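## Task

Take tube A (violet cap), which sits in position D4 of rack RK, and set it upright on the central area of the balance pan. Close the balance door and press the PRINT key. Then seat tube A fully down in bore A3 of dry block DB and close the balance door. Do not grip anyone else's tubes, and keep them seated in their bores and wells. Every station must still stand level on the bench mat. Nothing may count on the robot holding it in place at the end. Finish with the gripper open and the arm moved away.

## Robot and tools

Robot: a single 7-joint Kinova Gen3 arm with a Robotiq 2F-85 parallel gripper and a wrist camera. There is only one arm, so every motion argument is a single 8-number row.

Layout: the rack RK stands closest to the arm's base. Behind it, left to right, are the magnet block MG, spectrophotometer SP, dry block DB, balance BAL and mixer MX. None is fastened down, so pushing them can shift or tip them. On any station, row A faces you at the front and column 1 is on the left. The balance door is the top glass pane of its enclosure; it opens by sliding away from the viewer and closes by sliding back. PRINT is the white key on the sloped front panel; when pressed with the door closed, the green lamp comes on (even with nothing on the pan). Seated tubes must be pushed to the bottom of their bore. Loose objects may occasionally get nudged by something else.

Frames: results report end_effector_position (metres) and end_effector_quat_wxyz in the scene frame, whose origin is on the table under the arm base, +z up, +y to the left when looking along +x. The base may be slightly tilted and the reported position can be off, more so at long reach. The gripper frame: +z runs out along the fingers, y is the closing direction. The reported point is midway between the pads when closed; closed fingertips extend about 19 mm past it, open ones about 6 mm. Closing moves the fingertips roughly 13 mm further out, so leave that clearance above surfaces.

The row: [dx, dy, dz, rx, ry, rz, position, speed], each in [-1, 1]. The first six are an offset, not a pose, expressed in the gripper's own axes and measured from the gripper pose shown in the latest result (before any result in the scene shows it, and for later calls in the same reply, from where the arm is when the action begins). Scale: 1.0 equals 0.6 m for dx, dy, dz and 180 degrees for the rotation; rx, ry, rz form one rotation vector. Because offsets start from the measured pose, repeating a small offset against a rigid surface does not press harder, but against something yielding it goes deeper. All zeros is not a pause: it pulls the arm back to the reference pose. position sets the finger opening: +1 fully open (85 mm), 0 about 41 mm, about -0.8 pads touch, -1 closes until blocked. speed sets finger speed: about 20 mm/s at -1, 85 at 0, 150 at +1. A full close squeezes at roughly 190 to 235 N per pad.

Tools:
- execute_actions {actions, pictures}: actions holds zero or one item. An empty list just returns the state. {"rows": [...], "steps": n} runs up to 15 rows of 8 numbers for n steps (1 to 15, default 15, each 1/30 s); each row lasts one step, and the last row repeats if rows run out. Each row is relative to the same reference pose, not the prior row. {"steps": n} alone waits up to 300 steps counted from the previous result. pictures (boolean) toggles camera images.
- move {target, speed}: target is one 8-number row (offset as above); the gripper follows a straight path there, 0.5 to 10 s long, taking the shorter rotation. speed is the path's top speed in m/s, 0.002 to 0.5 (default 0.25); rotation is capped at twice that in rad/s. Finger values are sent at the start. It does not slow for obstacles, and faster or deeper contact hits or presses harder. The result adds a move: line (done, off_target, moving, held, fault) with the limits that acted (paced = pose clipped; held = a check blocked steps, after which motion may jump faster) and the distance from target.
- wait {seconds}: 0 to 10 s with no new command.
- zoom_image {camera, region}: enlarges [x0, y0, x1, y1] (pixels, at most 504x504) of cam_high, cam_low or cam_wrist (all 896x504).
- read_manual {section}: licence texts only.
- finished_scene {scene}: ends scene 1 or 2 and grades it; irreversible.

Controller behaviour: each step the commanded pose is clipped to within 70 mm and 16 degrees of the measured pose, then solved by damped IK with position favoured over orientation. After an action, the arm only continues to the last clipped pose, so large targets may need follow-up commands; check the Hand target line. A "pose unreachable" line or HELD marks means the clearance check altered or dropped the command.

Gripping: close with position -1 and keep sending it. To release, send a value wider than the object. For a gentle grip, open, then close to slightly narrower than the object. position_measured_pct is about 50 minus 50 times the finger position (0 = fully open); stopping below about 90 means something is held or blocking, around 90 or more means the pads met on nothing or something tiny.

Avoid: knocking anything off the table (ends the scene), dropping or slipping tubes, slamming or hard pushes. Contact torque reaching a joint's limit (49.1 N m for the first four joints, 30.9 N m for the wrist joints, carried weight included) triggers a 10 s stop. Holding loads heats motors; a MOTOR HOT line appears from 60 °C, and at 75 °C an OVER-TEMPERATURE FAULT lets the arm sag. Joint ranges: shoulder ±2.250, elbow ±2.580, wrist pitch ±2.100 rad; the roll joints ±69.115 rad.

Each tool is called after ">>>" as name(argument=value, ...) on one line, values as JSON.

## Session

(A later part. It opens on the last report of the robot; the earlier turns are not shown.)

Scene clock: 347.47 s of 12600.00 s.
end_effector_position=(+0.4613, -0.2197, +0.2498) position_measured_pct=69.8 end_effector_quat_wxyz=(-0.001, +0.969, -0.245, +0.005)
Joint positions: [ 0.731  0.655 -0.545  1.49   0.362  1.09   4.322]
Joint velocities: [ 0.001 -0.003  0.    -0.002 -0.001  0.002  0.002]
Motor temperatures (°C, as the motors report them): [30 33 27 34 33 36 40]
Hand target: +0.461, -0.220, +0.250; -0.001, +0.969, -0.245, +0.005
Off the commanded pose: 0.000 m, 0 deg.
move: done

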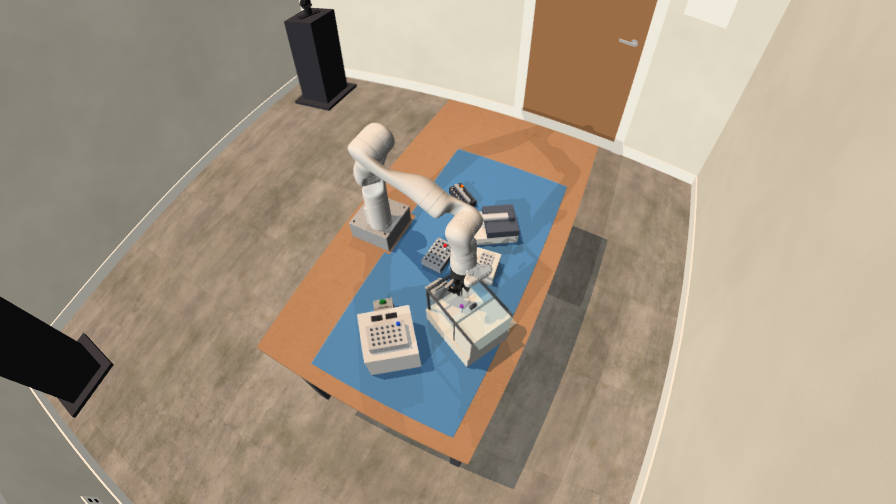

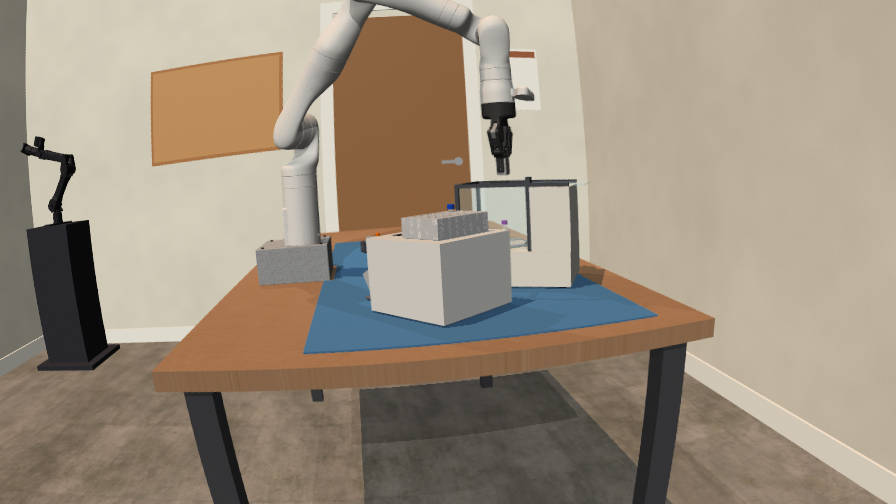

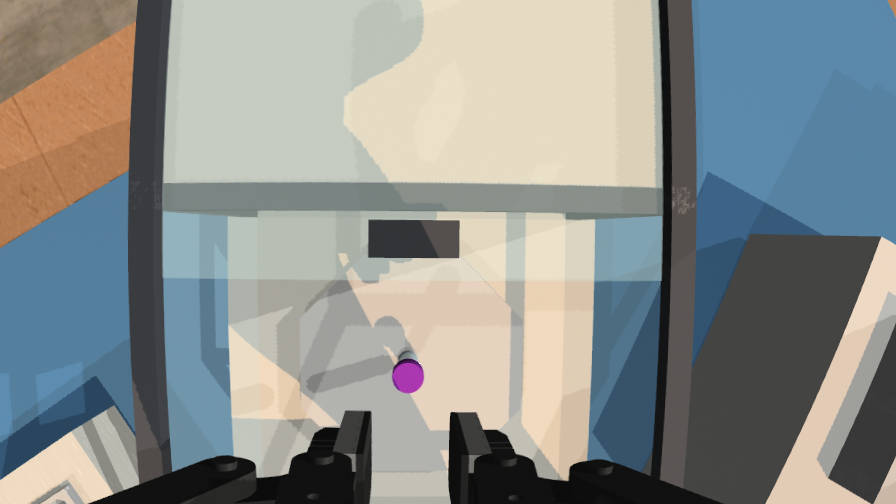

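>>> move(target=[0.098,0.001,0,0,0,0,-0.15,0], speed=0.1)

>>> move(target=[0,0,0.028,0,0,0,-0.15,0], speed=0.03)

Scene clock: 355.63 s of 12600.00 s.
end_effector_position=(+0.5128, -0.2482, +0.2510) position_measured_pct=57.5 end_effector_quat_wxyz=(-0.001, +0.969, -0.245, +0.006)
Joint positions: [ 0.683  0.774 -0.523  1.246  0.381  1.209  4.364]
Joint velocities: [-0.004  0.009 -0.    -0.008  0.001  0.004  0.003]
Motor temperatures (°C, as the motors report them): [30 33 27 34 33 36 40]
Hand target: +0.513, -0.248, +0.251; -0.001, +0.969, -0.245, +0.005
Off the commanded pose: 0.001 m, 0 deg.
move: done

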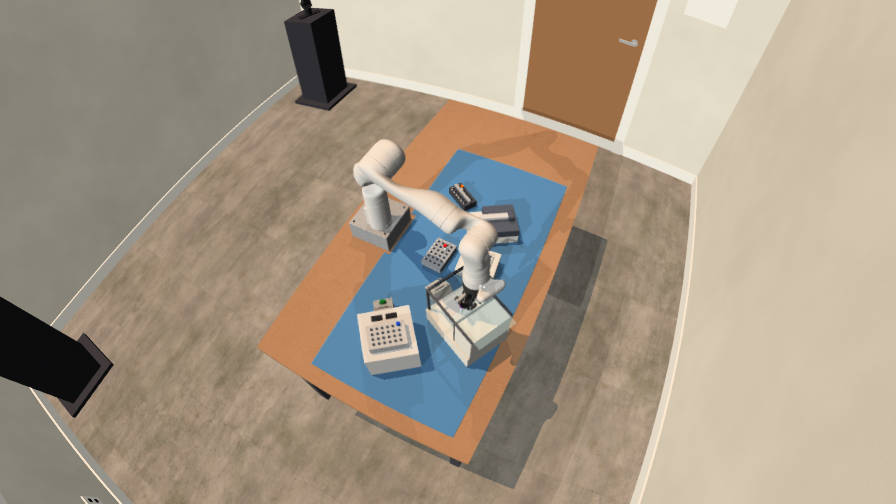

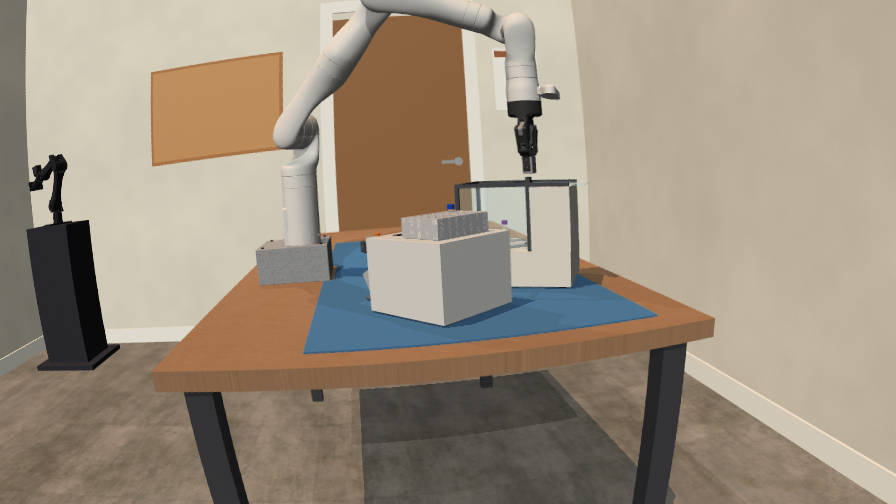

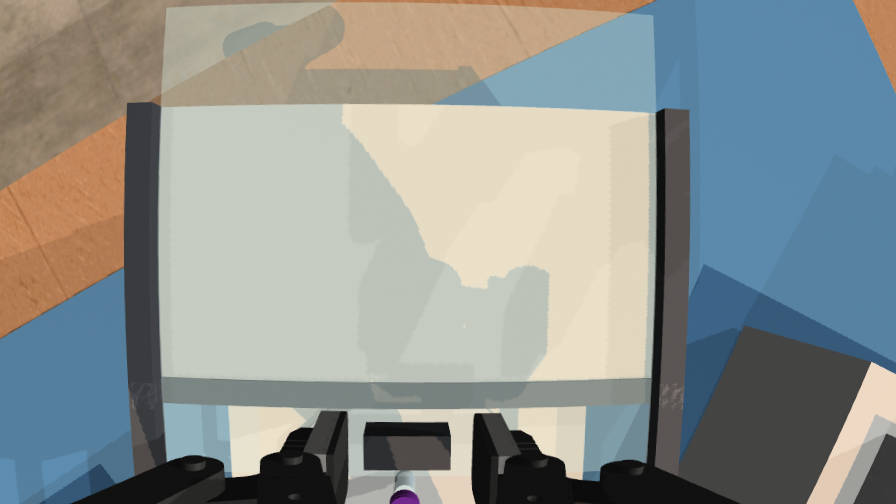

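Scene clock: 356.47 s of 12600.00 s.
end_effector_position=(+0.5130, -0.2483, +0.2343) position_measured_pct=57.5 end_effector_quat_wxyz=(-0.001, +0.969, -0.245, +0.006)
Joint positions: [ 0.682  0.792 -0.518  1.269  0.391  1.17   4.355]
Joint velocities: [-0.     0.002  0.001  0.002  0.001 -0.004 -0.001]
Motor temperatures (°C, as the motors report them): [30 33 27 34 33 36 40]
Hand target: +0.513, -0.248, +0.234; -0.001, +0.969, -0.245, +0.006
Off the commanded pose: 0.000 m, 0 deg.
move: done

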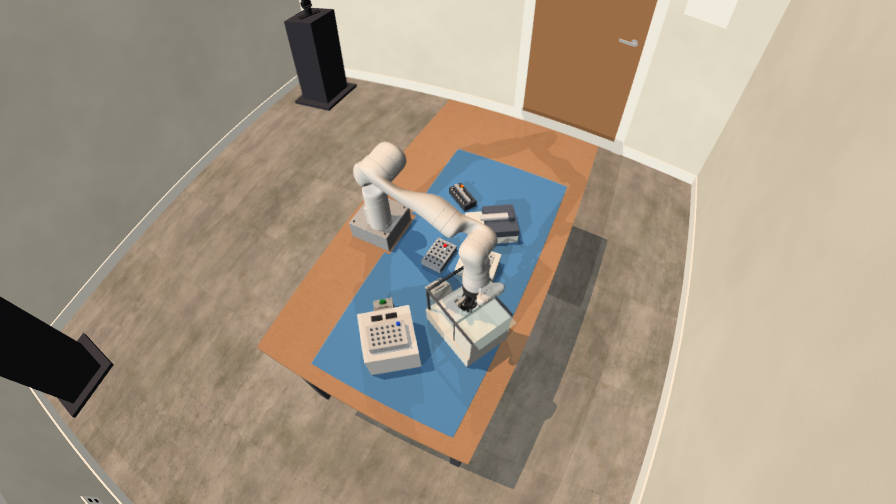

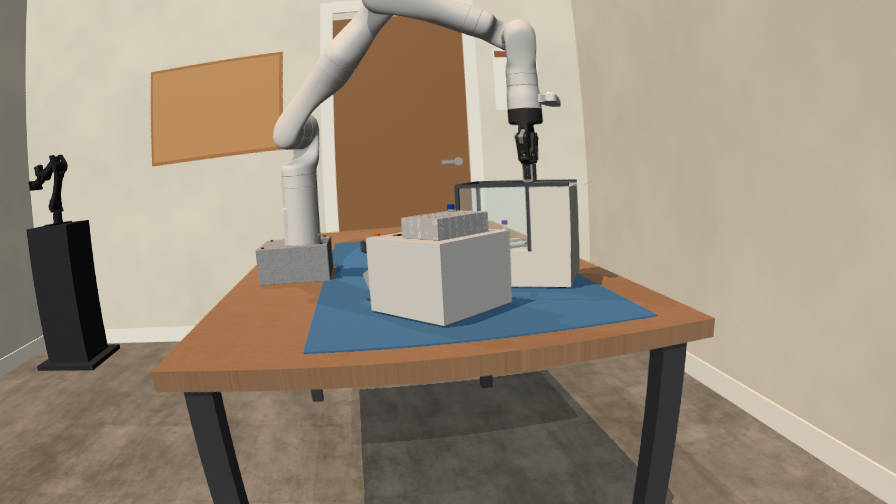

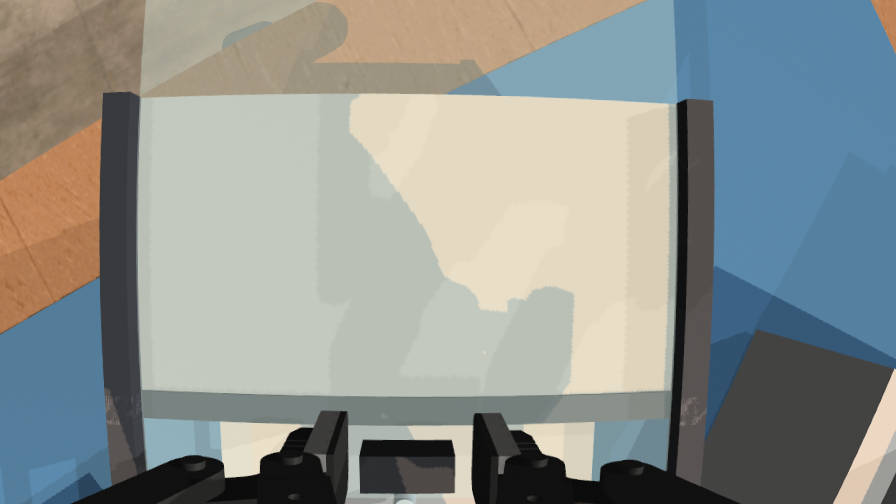

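>>> move(target=[0.006,0,0.001,0,0,0,-0.15,0], speed=0.02)

>>> move(target=[0,0,0,0,0,0,-0.5,-0.5])

>>> move(target=[-0.197,0,0,0,0,0,-0.5,-0.5], speed=0.04)

Scene clock: 366.40 s of 12600.00 s.
end_effector_position=(+0.5161, -0.2500, +0.2339) position_measured_pct=57.5 end_effector_quat_wxyz=(-0.001, +0.969, -0.245, +0.006)
Joint positions: [ 0.679  0.8   -0.516  1.254  0.392  1.177  4.358]
Joint velocities: [-0.001  0.002 -0.001 -0.003  0.    -0.    -0.001]
Motor temperatures (°C, as the motors report them): [30 34 27 34 33 36 40]
Hand target: +0.516, -0.250, +0.234; -0.001, +0.969, -0.245, +0.006
Off the commanded pose: 0.000 m, 0 deg.
move: done

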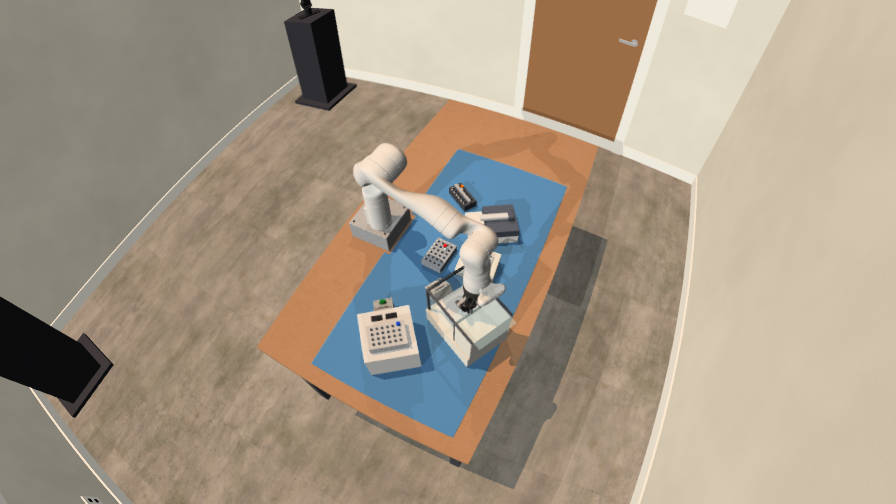

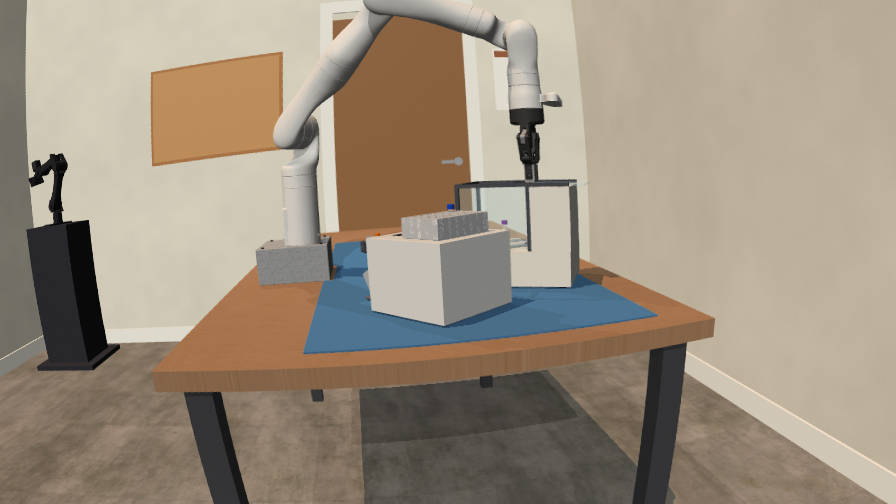

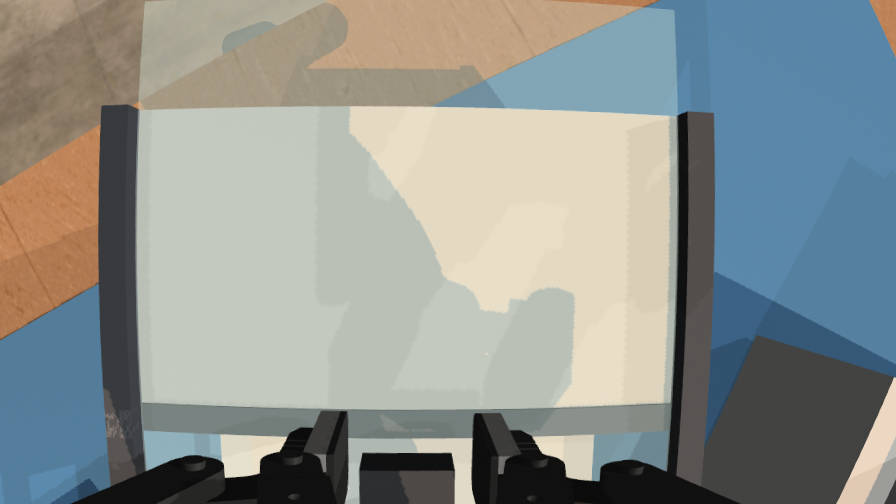

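Scene clock: 366.97 s of 12600.00 s.
end_effector_position=(+0.5165, -0.2494, +0.2343) position_measured_pct=69.4 end_effector_quat_wxyz=(-0.001, +0.969, -0.245, +0.006)
Joint positions: [ 0.679  0.8   -0.517  1.254  0.391  1.177  4.358]
Joint velocities: [-0.    -0.    -0.     0.    -0.001 -0.     0.001]
Motor temperatures (°C, as the motors report them): [30 34 27 34 33 36 40]
Hand target: +0.516, -0.250, +0.234; -0.001, +0.969, -0.245, +0.006
Off the commanded pose: 0.001 m, 0 deg.
move: done

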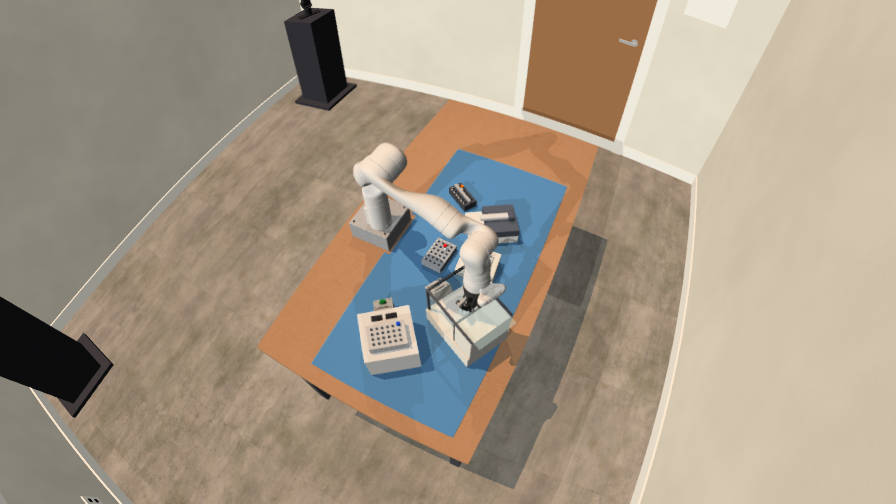

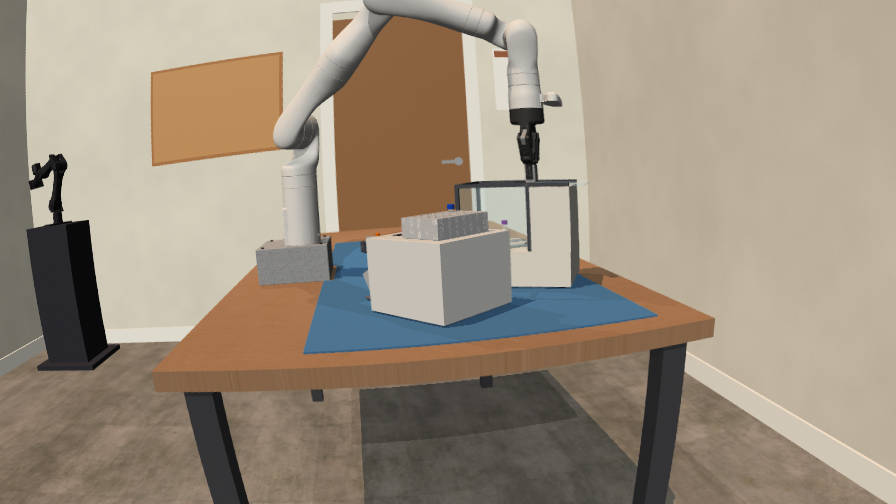

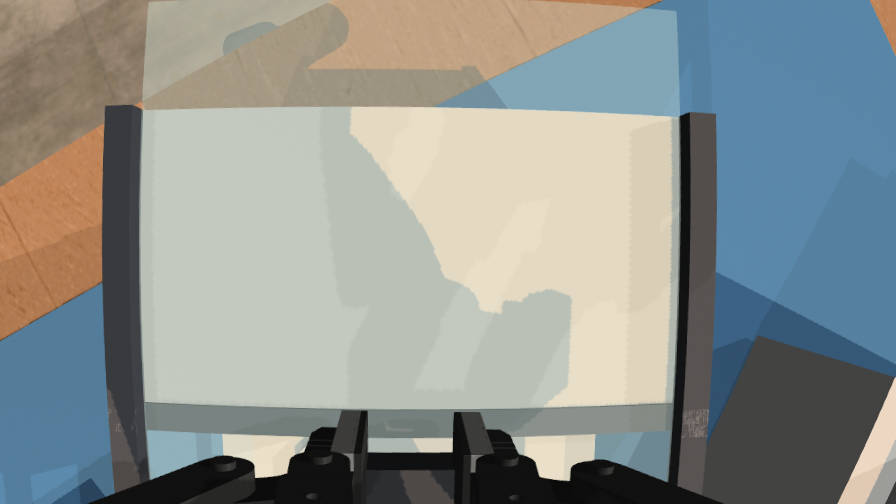

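Scene clock: 370.23 s of 12600.00 s.
end_effector_position=(+0.4130, -0.1955, +0.2337) position_measured_pct=69.4 end_effector_quat_wxyz=(+0.000, +0.969, -0.246, +0.008)
Joint positions: [ 0.769  0.569 -0.559  1.715  0.36   0.948  4.28 ]
Joint velocities: [ 0.002 -0.004 -0.001  0.009  0.001 -0.003 -0.   ]
Motor temperatures (°C, as the motors report them): [30 34 27 34 33 36 40]
Hand target: +0.412, -0.194, +0.233; -0.001, +0.969, -0.245, +0.006
Off the commanded pose: 0.002 m, 0 deg.
move: done

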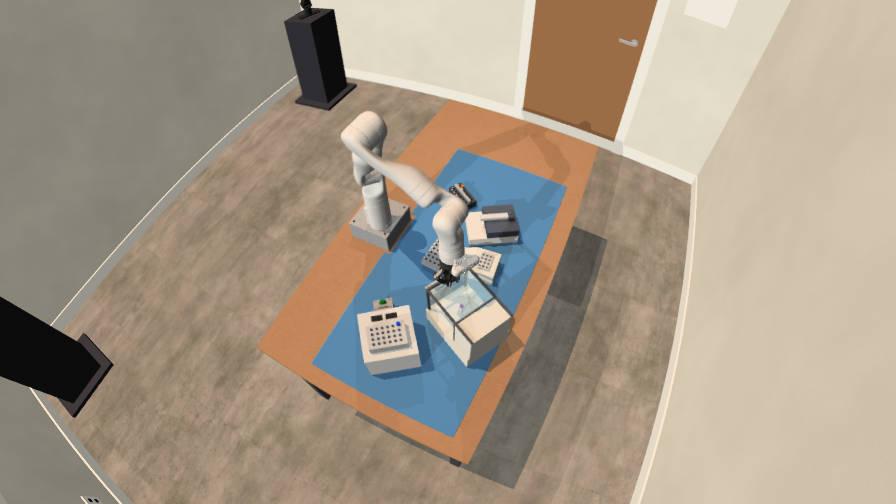

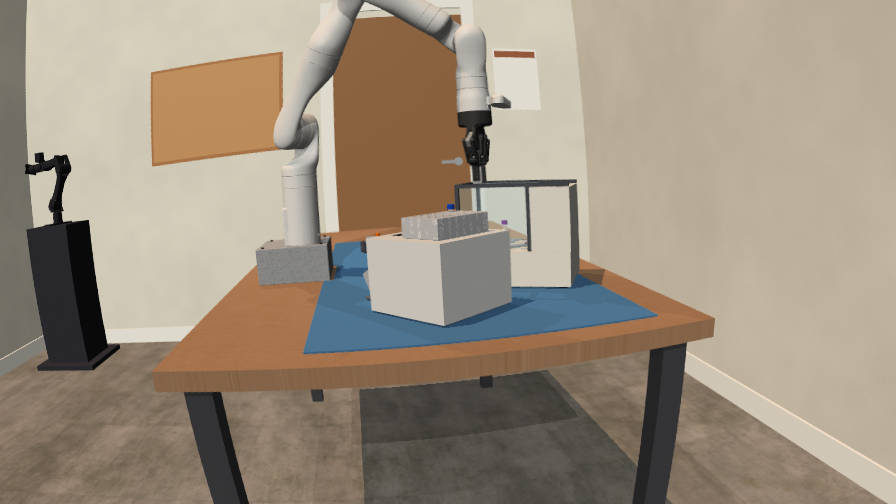

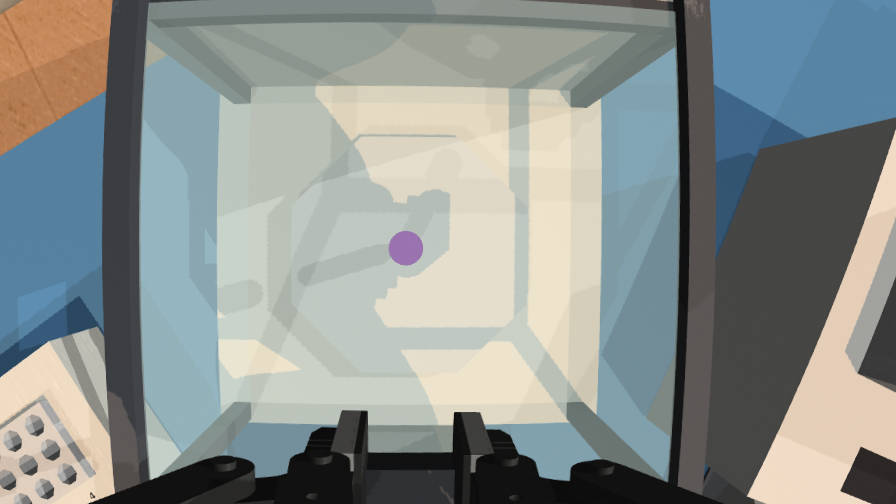

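>>> move(target=[0,0,0,0,0,0,-0.15,0])

>>> move(target=[0,0,-0.05,0,0,0,-0.15,0], speed=0.1)

>>> move(target=[-0.17,0.005,0.0,0,0,0,-0.9,0], speed=0.15)

Scene clock: 379.87 s of 12600.00 s.
end_effector_position=(+0.4130, -0.1955, +0.2337) position_measured_pct=57.5 end_effector_quat_wxyz=(+0.000, +0.969, -0.246, +0.008)
Joint positions: [ 0.769  0.569 -0.559  1.715  0.36   0.948  4.28 ]
Joint velocities: [-0.    -0.     0.001 -0.002  0.001 -0.    -0.   ]
Motor temperatures (°C, as the motors report them): [30 34 27 34 33 36 40]
Hand target: +0.413, -0.196, +0.234; +0.000, +0.969, -0.246, +0.008
Off the commanded pose: 0.000 m, 0 deg.
move: done

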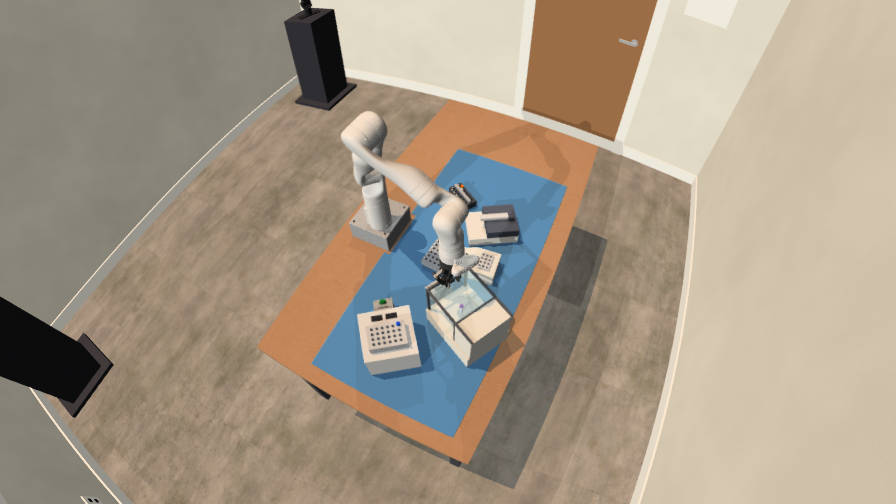

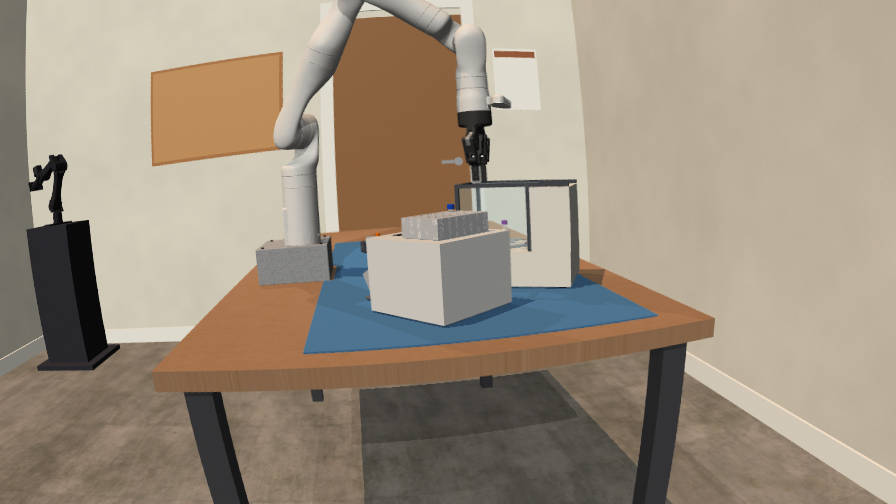

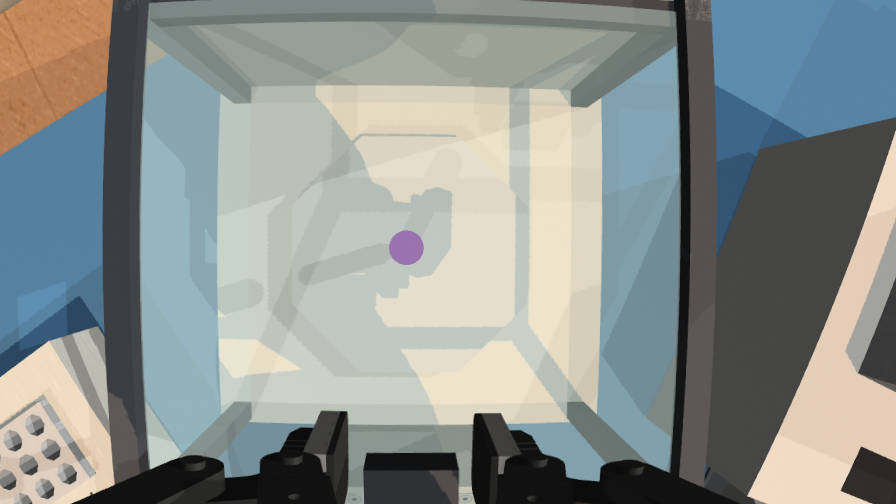

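Scene clock: 380.67 s of 12600.00 s.
end_effector_position=(+0.4125, -0.1953, +0.2635) position_measured_pct=57.5 end_effector_quat_wxyz=(+0.000, +0.969, -0.246, +0.008)
Joint positions: [ 0.783  0.527 -0.577  1.674  0.328  1.025  4.308]
Joint velocities: [ 0.001 -0.003 -0.001 -0.001 -0.002  0.002  0.002]
Motor temperatures (°C, as the motors report them): [30 34 27 34 33 36 40]
Hand target: +0.412, -0.195, +0.264; +0.000, +0.969, -0.246, +0.008
Off the commanded pose: 0.000 m, 0 deg.
move: done

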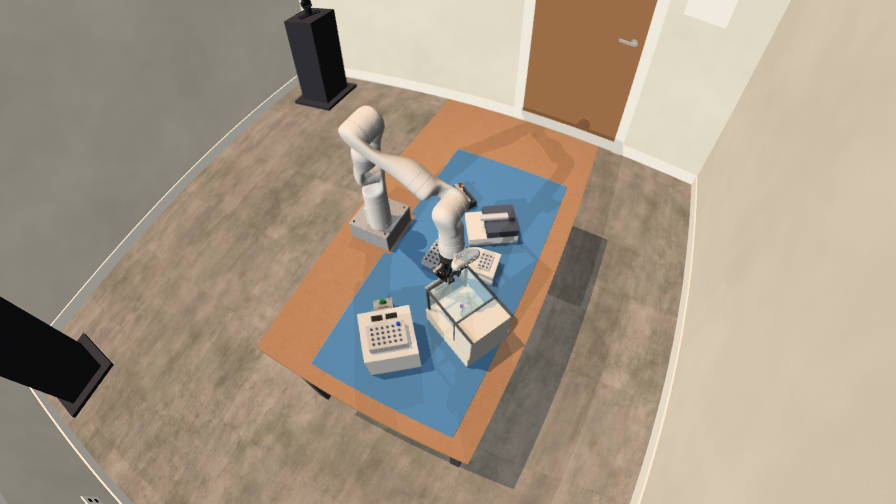

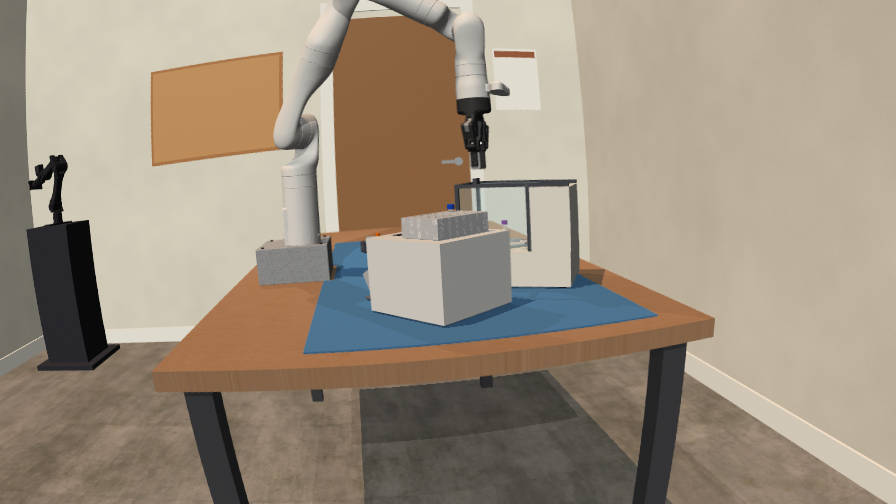

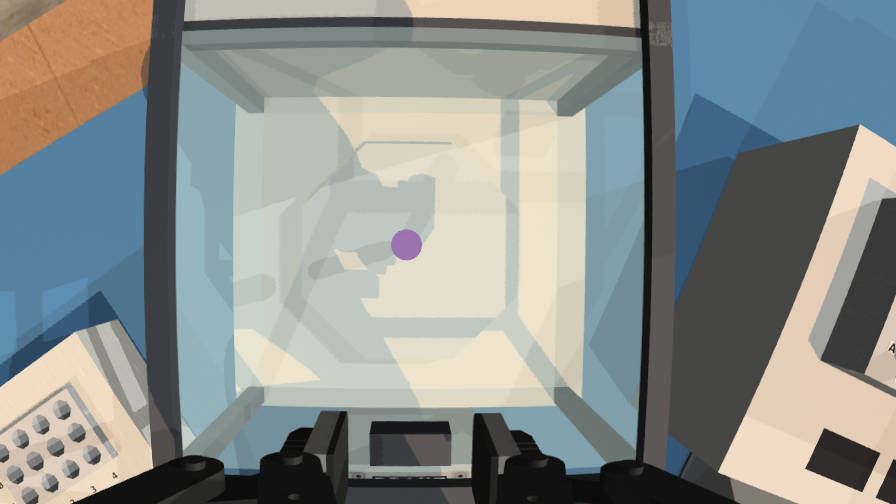

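Scene clock: 381.80 s of 12600.00 s.
end_effector_position=(+0.3213, -0.1494, +0.2613) position_measured_pct=90.9 end_effector_quat_wxyz=(+0.000, +0.969, -0.246, +0.007)
Joint positions: [ 0.874  0.326 -0.631  1.999  0.248  0.879  4.319]
Joint velocities: [ 0.006 -0.011 -0.001  0.004 -0.004 -0.004  0.002]
Motor temperatures (°C, as the motors report them): [30 34 27 34 33 36 40]
Hand target: +0.321, -0.150, +0.262; +0.000, +0.969, -0.246, +0.008
Off the commanded pose: 0.001 m, 0 deg.
move: done

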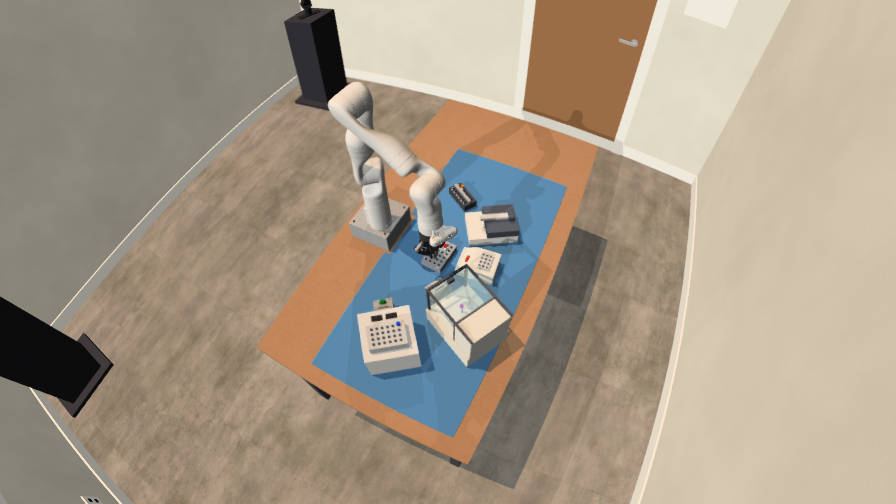

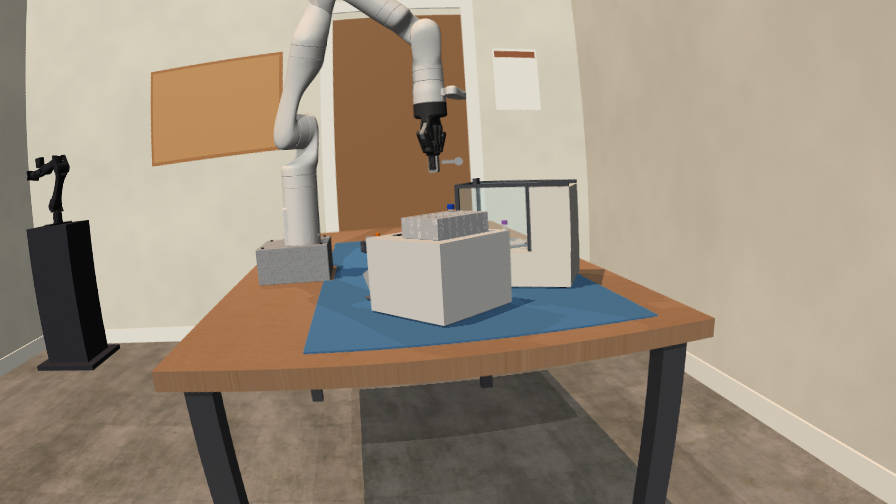

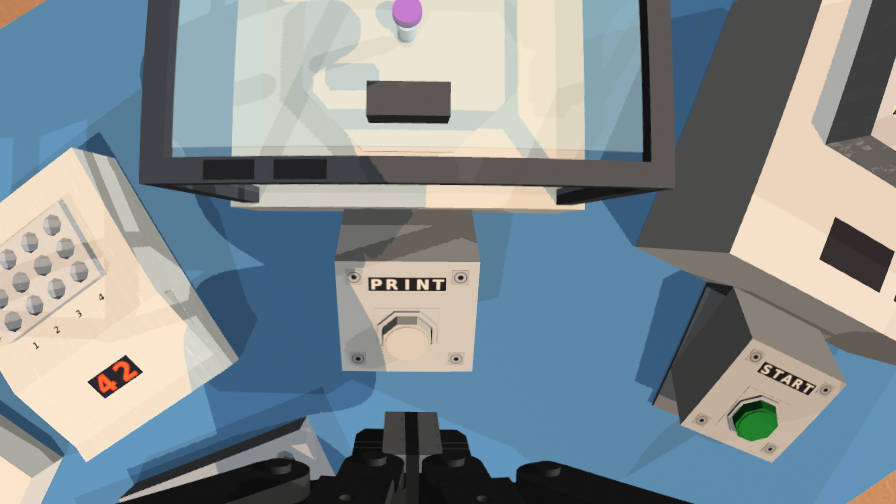

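>>> move(target=[0,0,0.2,0,0,1.0,-0.9,0], speed=0.15)

Scene clock: 399.90 s of 12600.00 s.
end_effector_position=(+0.3233, -0.1498, +0.1478) position_measured_pct=90.9 end_effector_quat_wxyz=(+0.008, +0.168, +0.986, -0.000)
Joint positions: [ 0.243  0.528  0.175  2.155 -0.204  0.462  1.802]
Joint velocities: [-0.004  0.002  0.     0.    -0.002 -0.    -0.006]
Motor temperatures (°C, as the motors report them): [30 33 27 34 33 36 40]
Hand target: +0.323, -0.150, +0.148; +0.008, +0.169, +0.986, -0.000
Off the commanded pose: 0.006 m, 9 deg.
move: off_target (path cut at 10 s)

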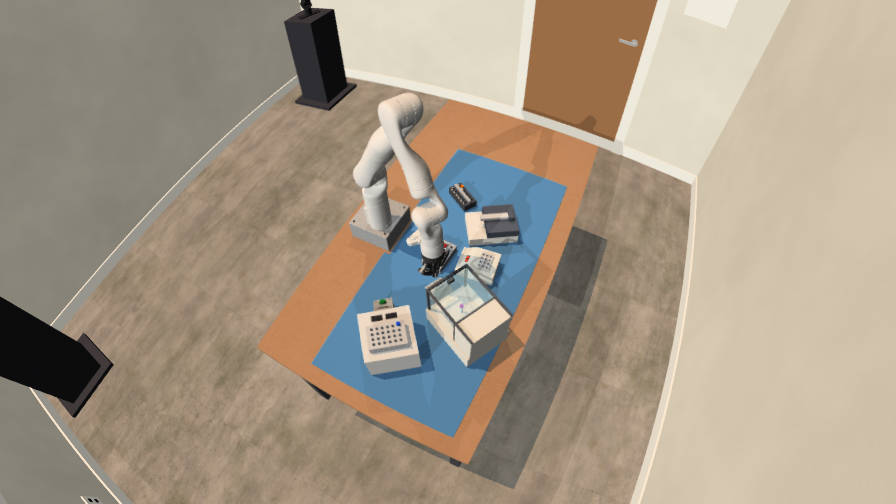

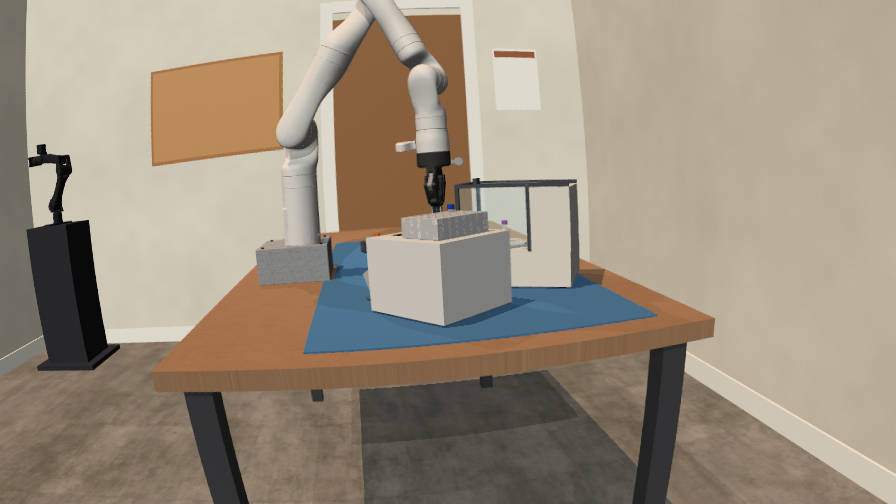

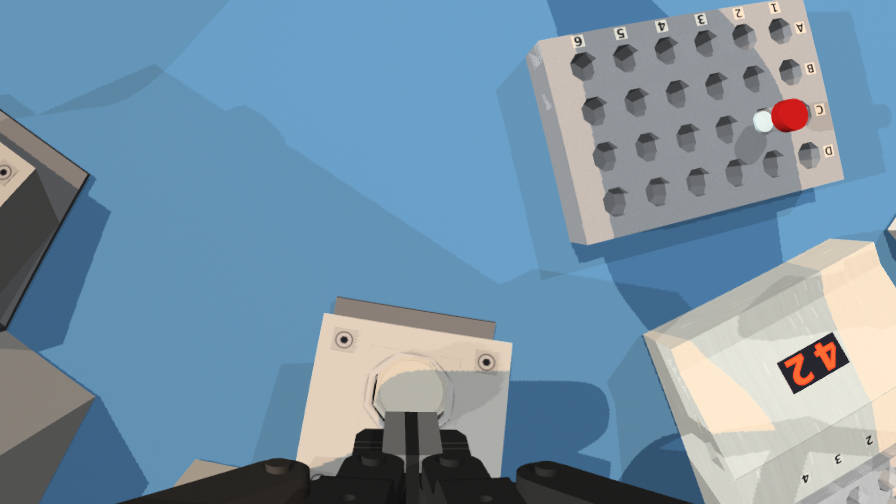

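>>> move(target=[0,0,0.12,0,0,0,-0.9,0], speed=0.05)

Scene clock: 406.50 s of 12600.00 s.
end_effector_position=(+0.3248, -0.1504, +0.0906) position_measured_pct=90.9 end_effector_quat_wxyz=(+0.015, +0.170, +0.985, +0.000)
Joint positions: [ 0.309  0.674  0.092  2.192 -0.253  0.259  1.846]
Joint velocities: [ 0.007 -0.004 -0.006  0.003 -0.003 -0.019  0.004]
Motor temperatures (°C, as the motors report them): [30 33 27 34 33 36 40]
Hand target: +0.324, -0.150, +0.076; +0.008, +0.168, +0.986, -0.000
Off the commanded pose: 0.015 m, 1 deg.
move: off_target

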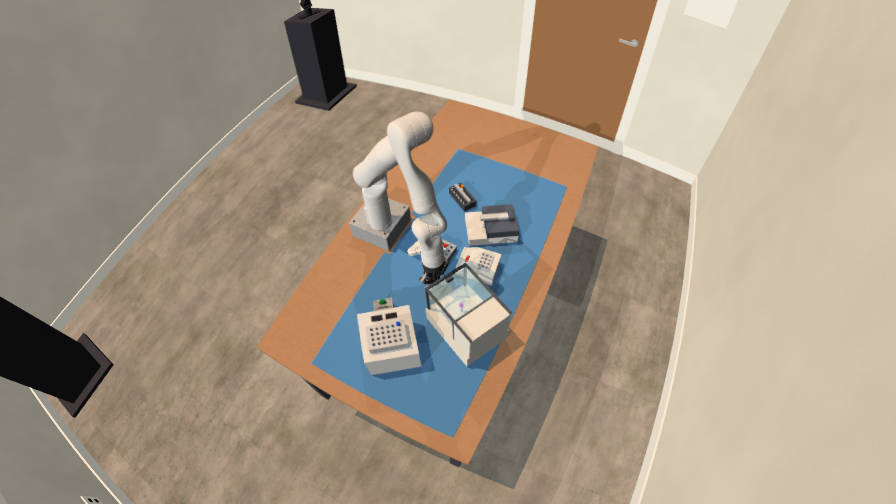

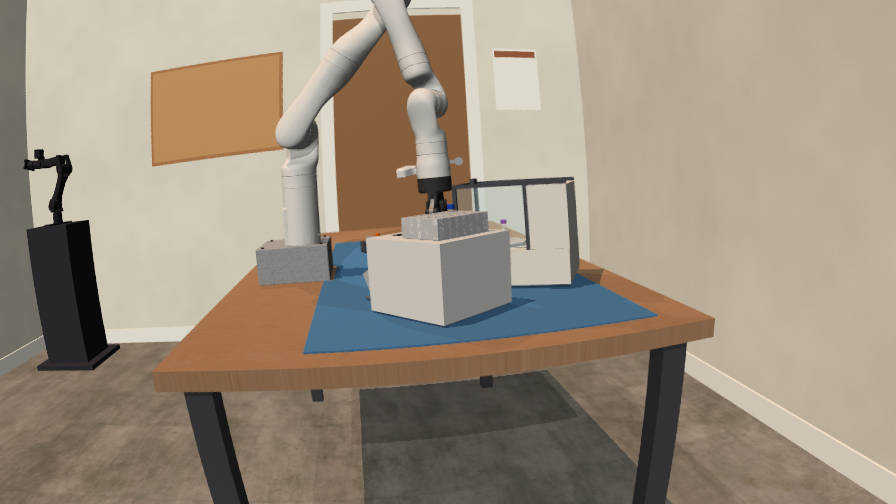

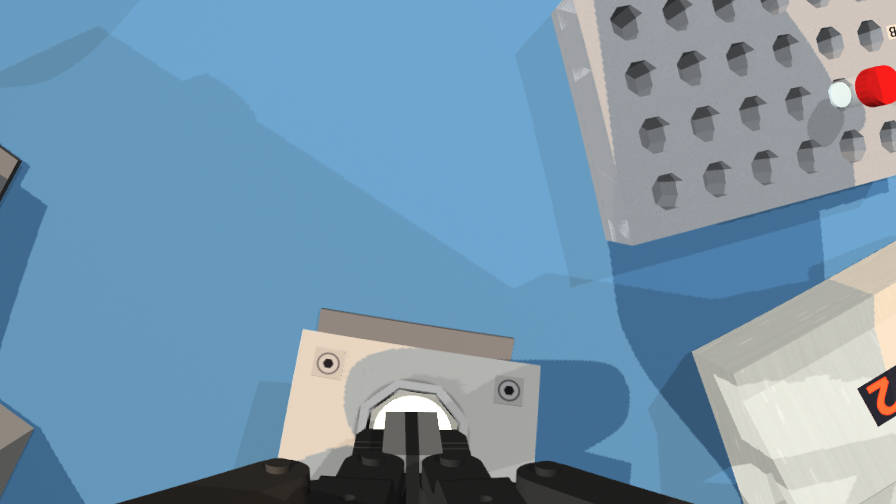

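>>> move(target=[0,0,-0.15,0,0,0,-0.9,0], speed=0.1)

Scene clock: 425.03 s of 12600.00 s.
end_effector_position=(+0.3218, -0.1499, +0.1801) position_measured_pct=90.9 end_effector_quat_wxyz=(+0.015, +0.170, +0.985, +0.001)
Joint positions: [ 0.227  0.441  0.2    2.144 -0.178  0.546  1.78 ]
Joint velocities: [-0.003 -0.007 -0.001 -0.002  0.003  0.003 -0.002]
Motor temperatures (°C, as the motors report them): [30 34 27 34 33 36 40]
Hand target: +0.322, -0.150, +0.180; +0.015, +0.170, +0.985, +0.001
Off the commanded pose: 0.001 m, 0 deg.
move: done

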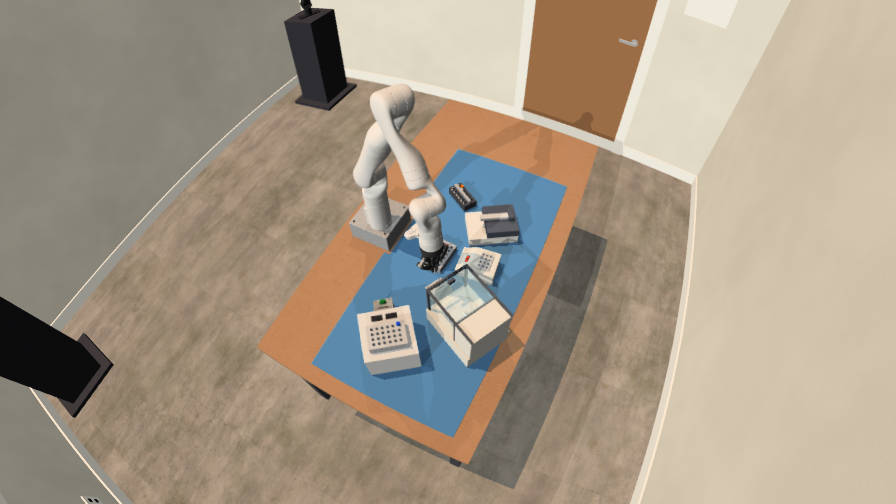

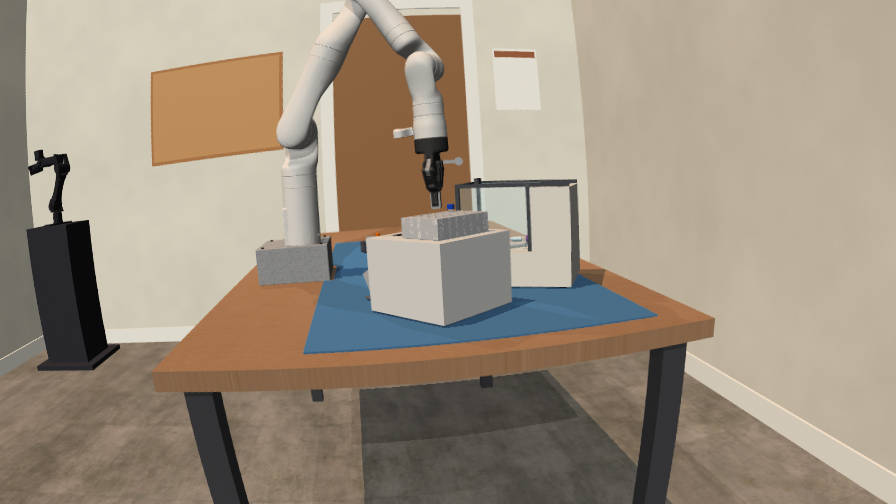

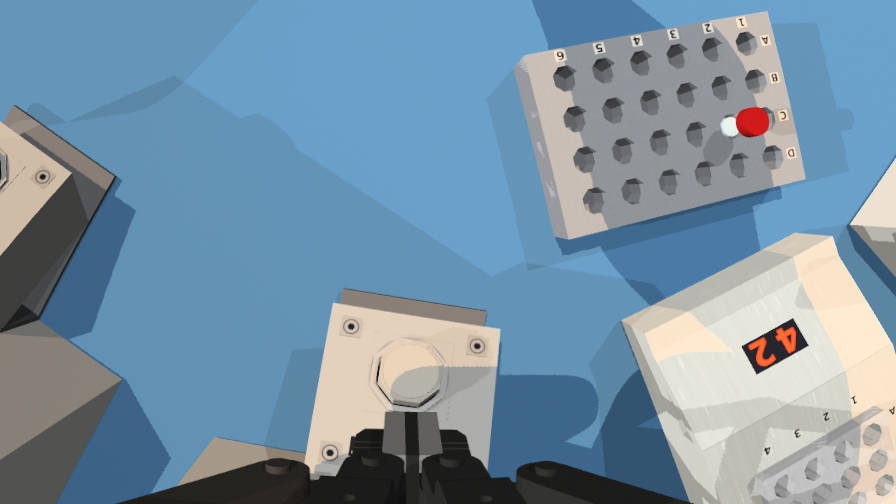

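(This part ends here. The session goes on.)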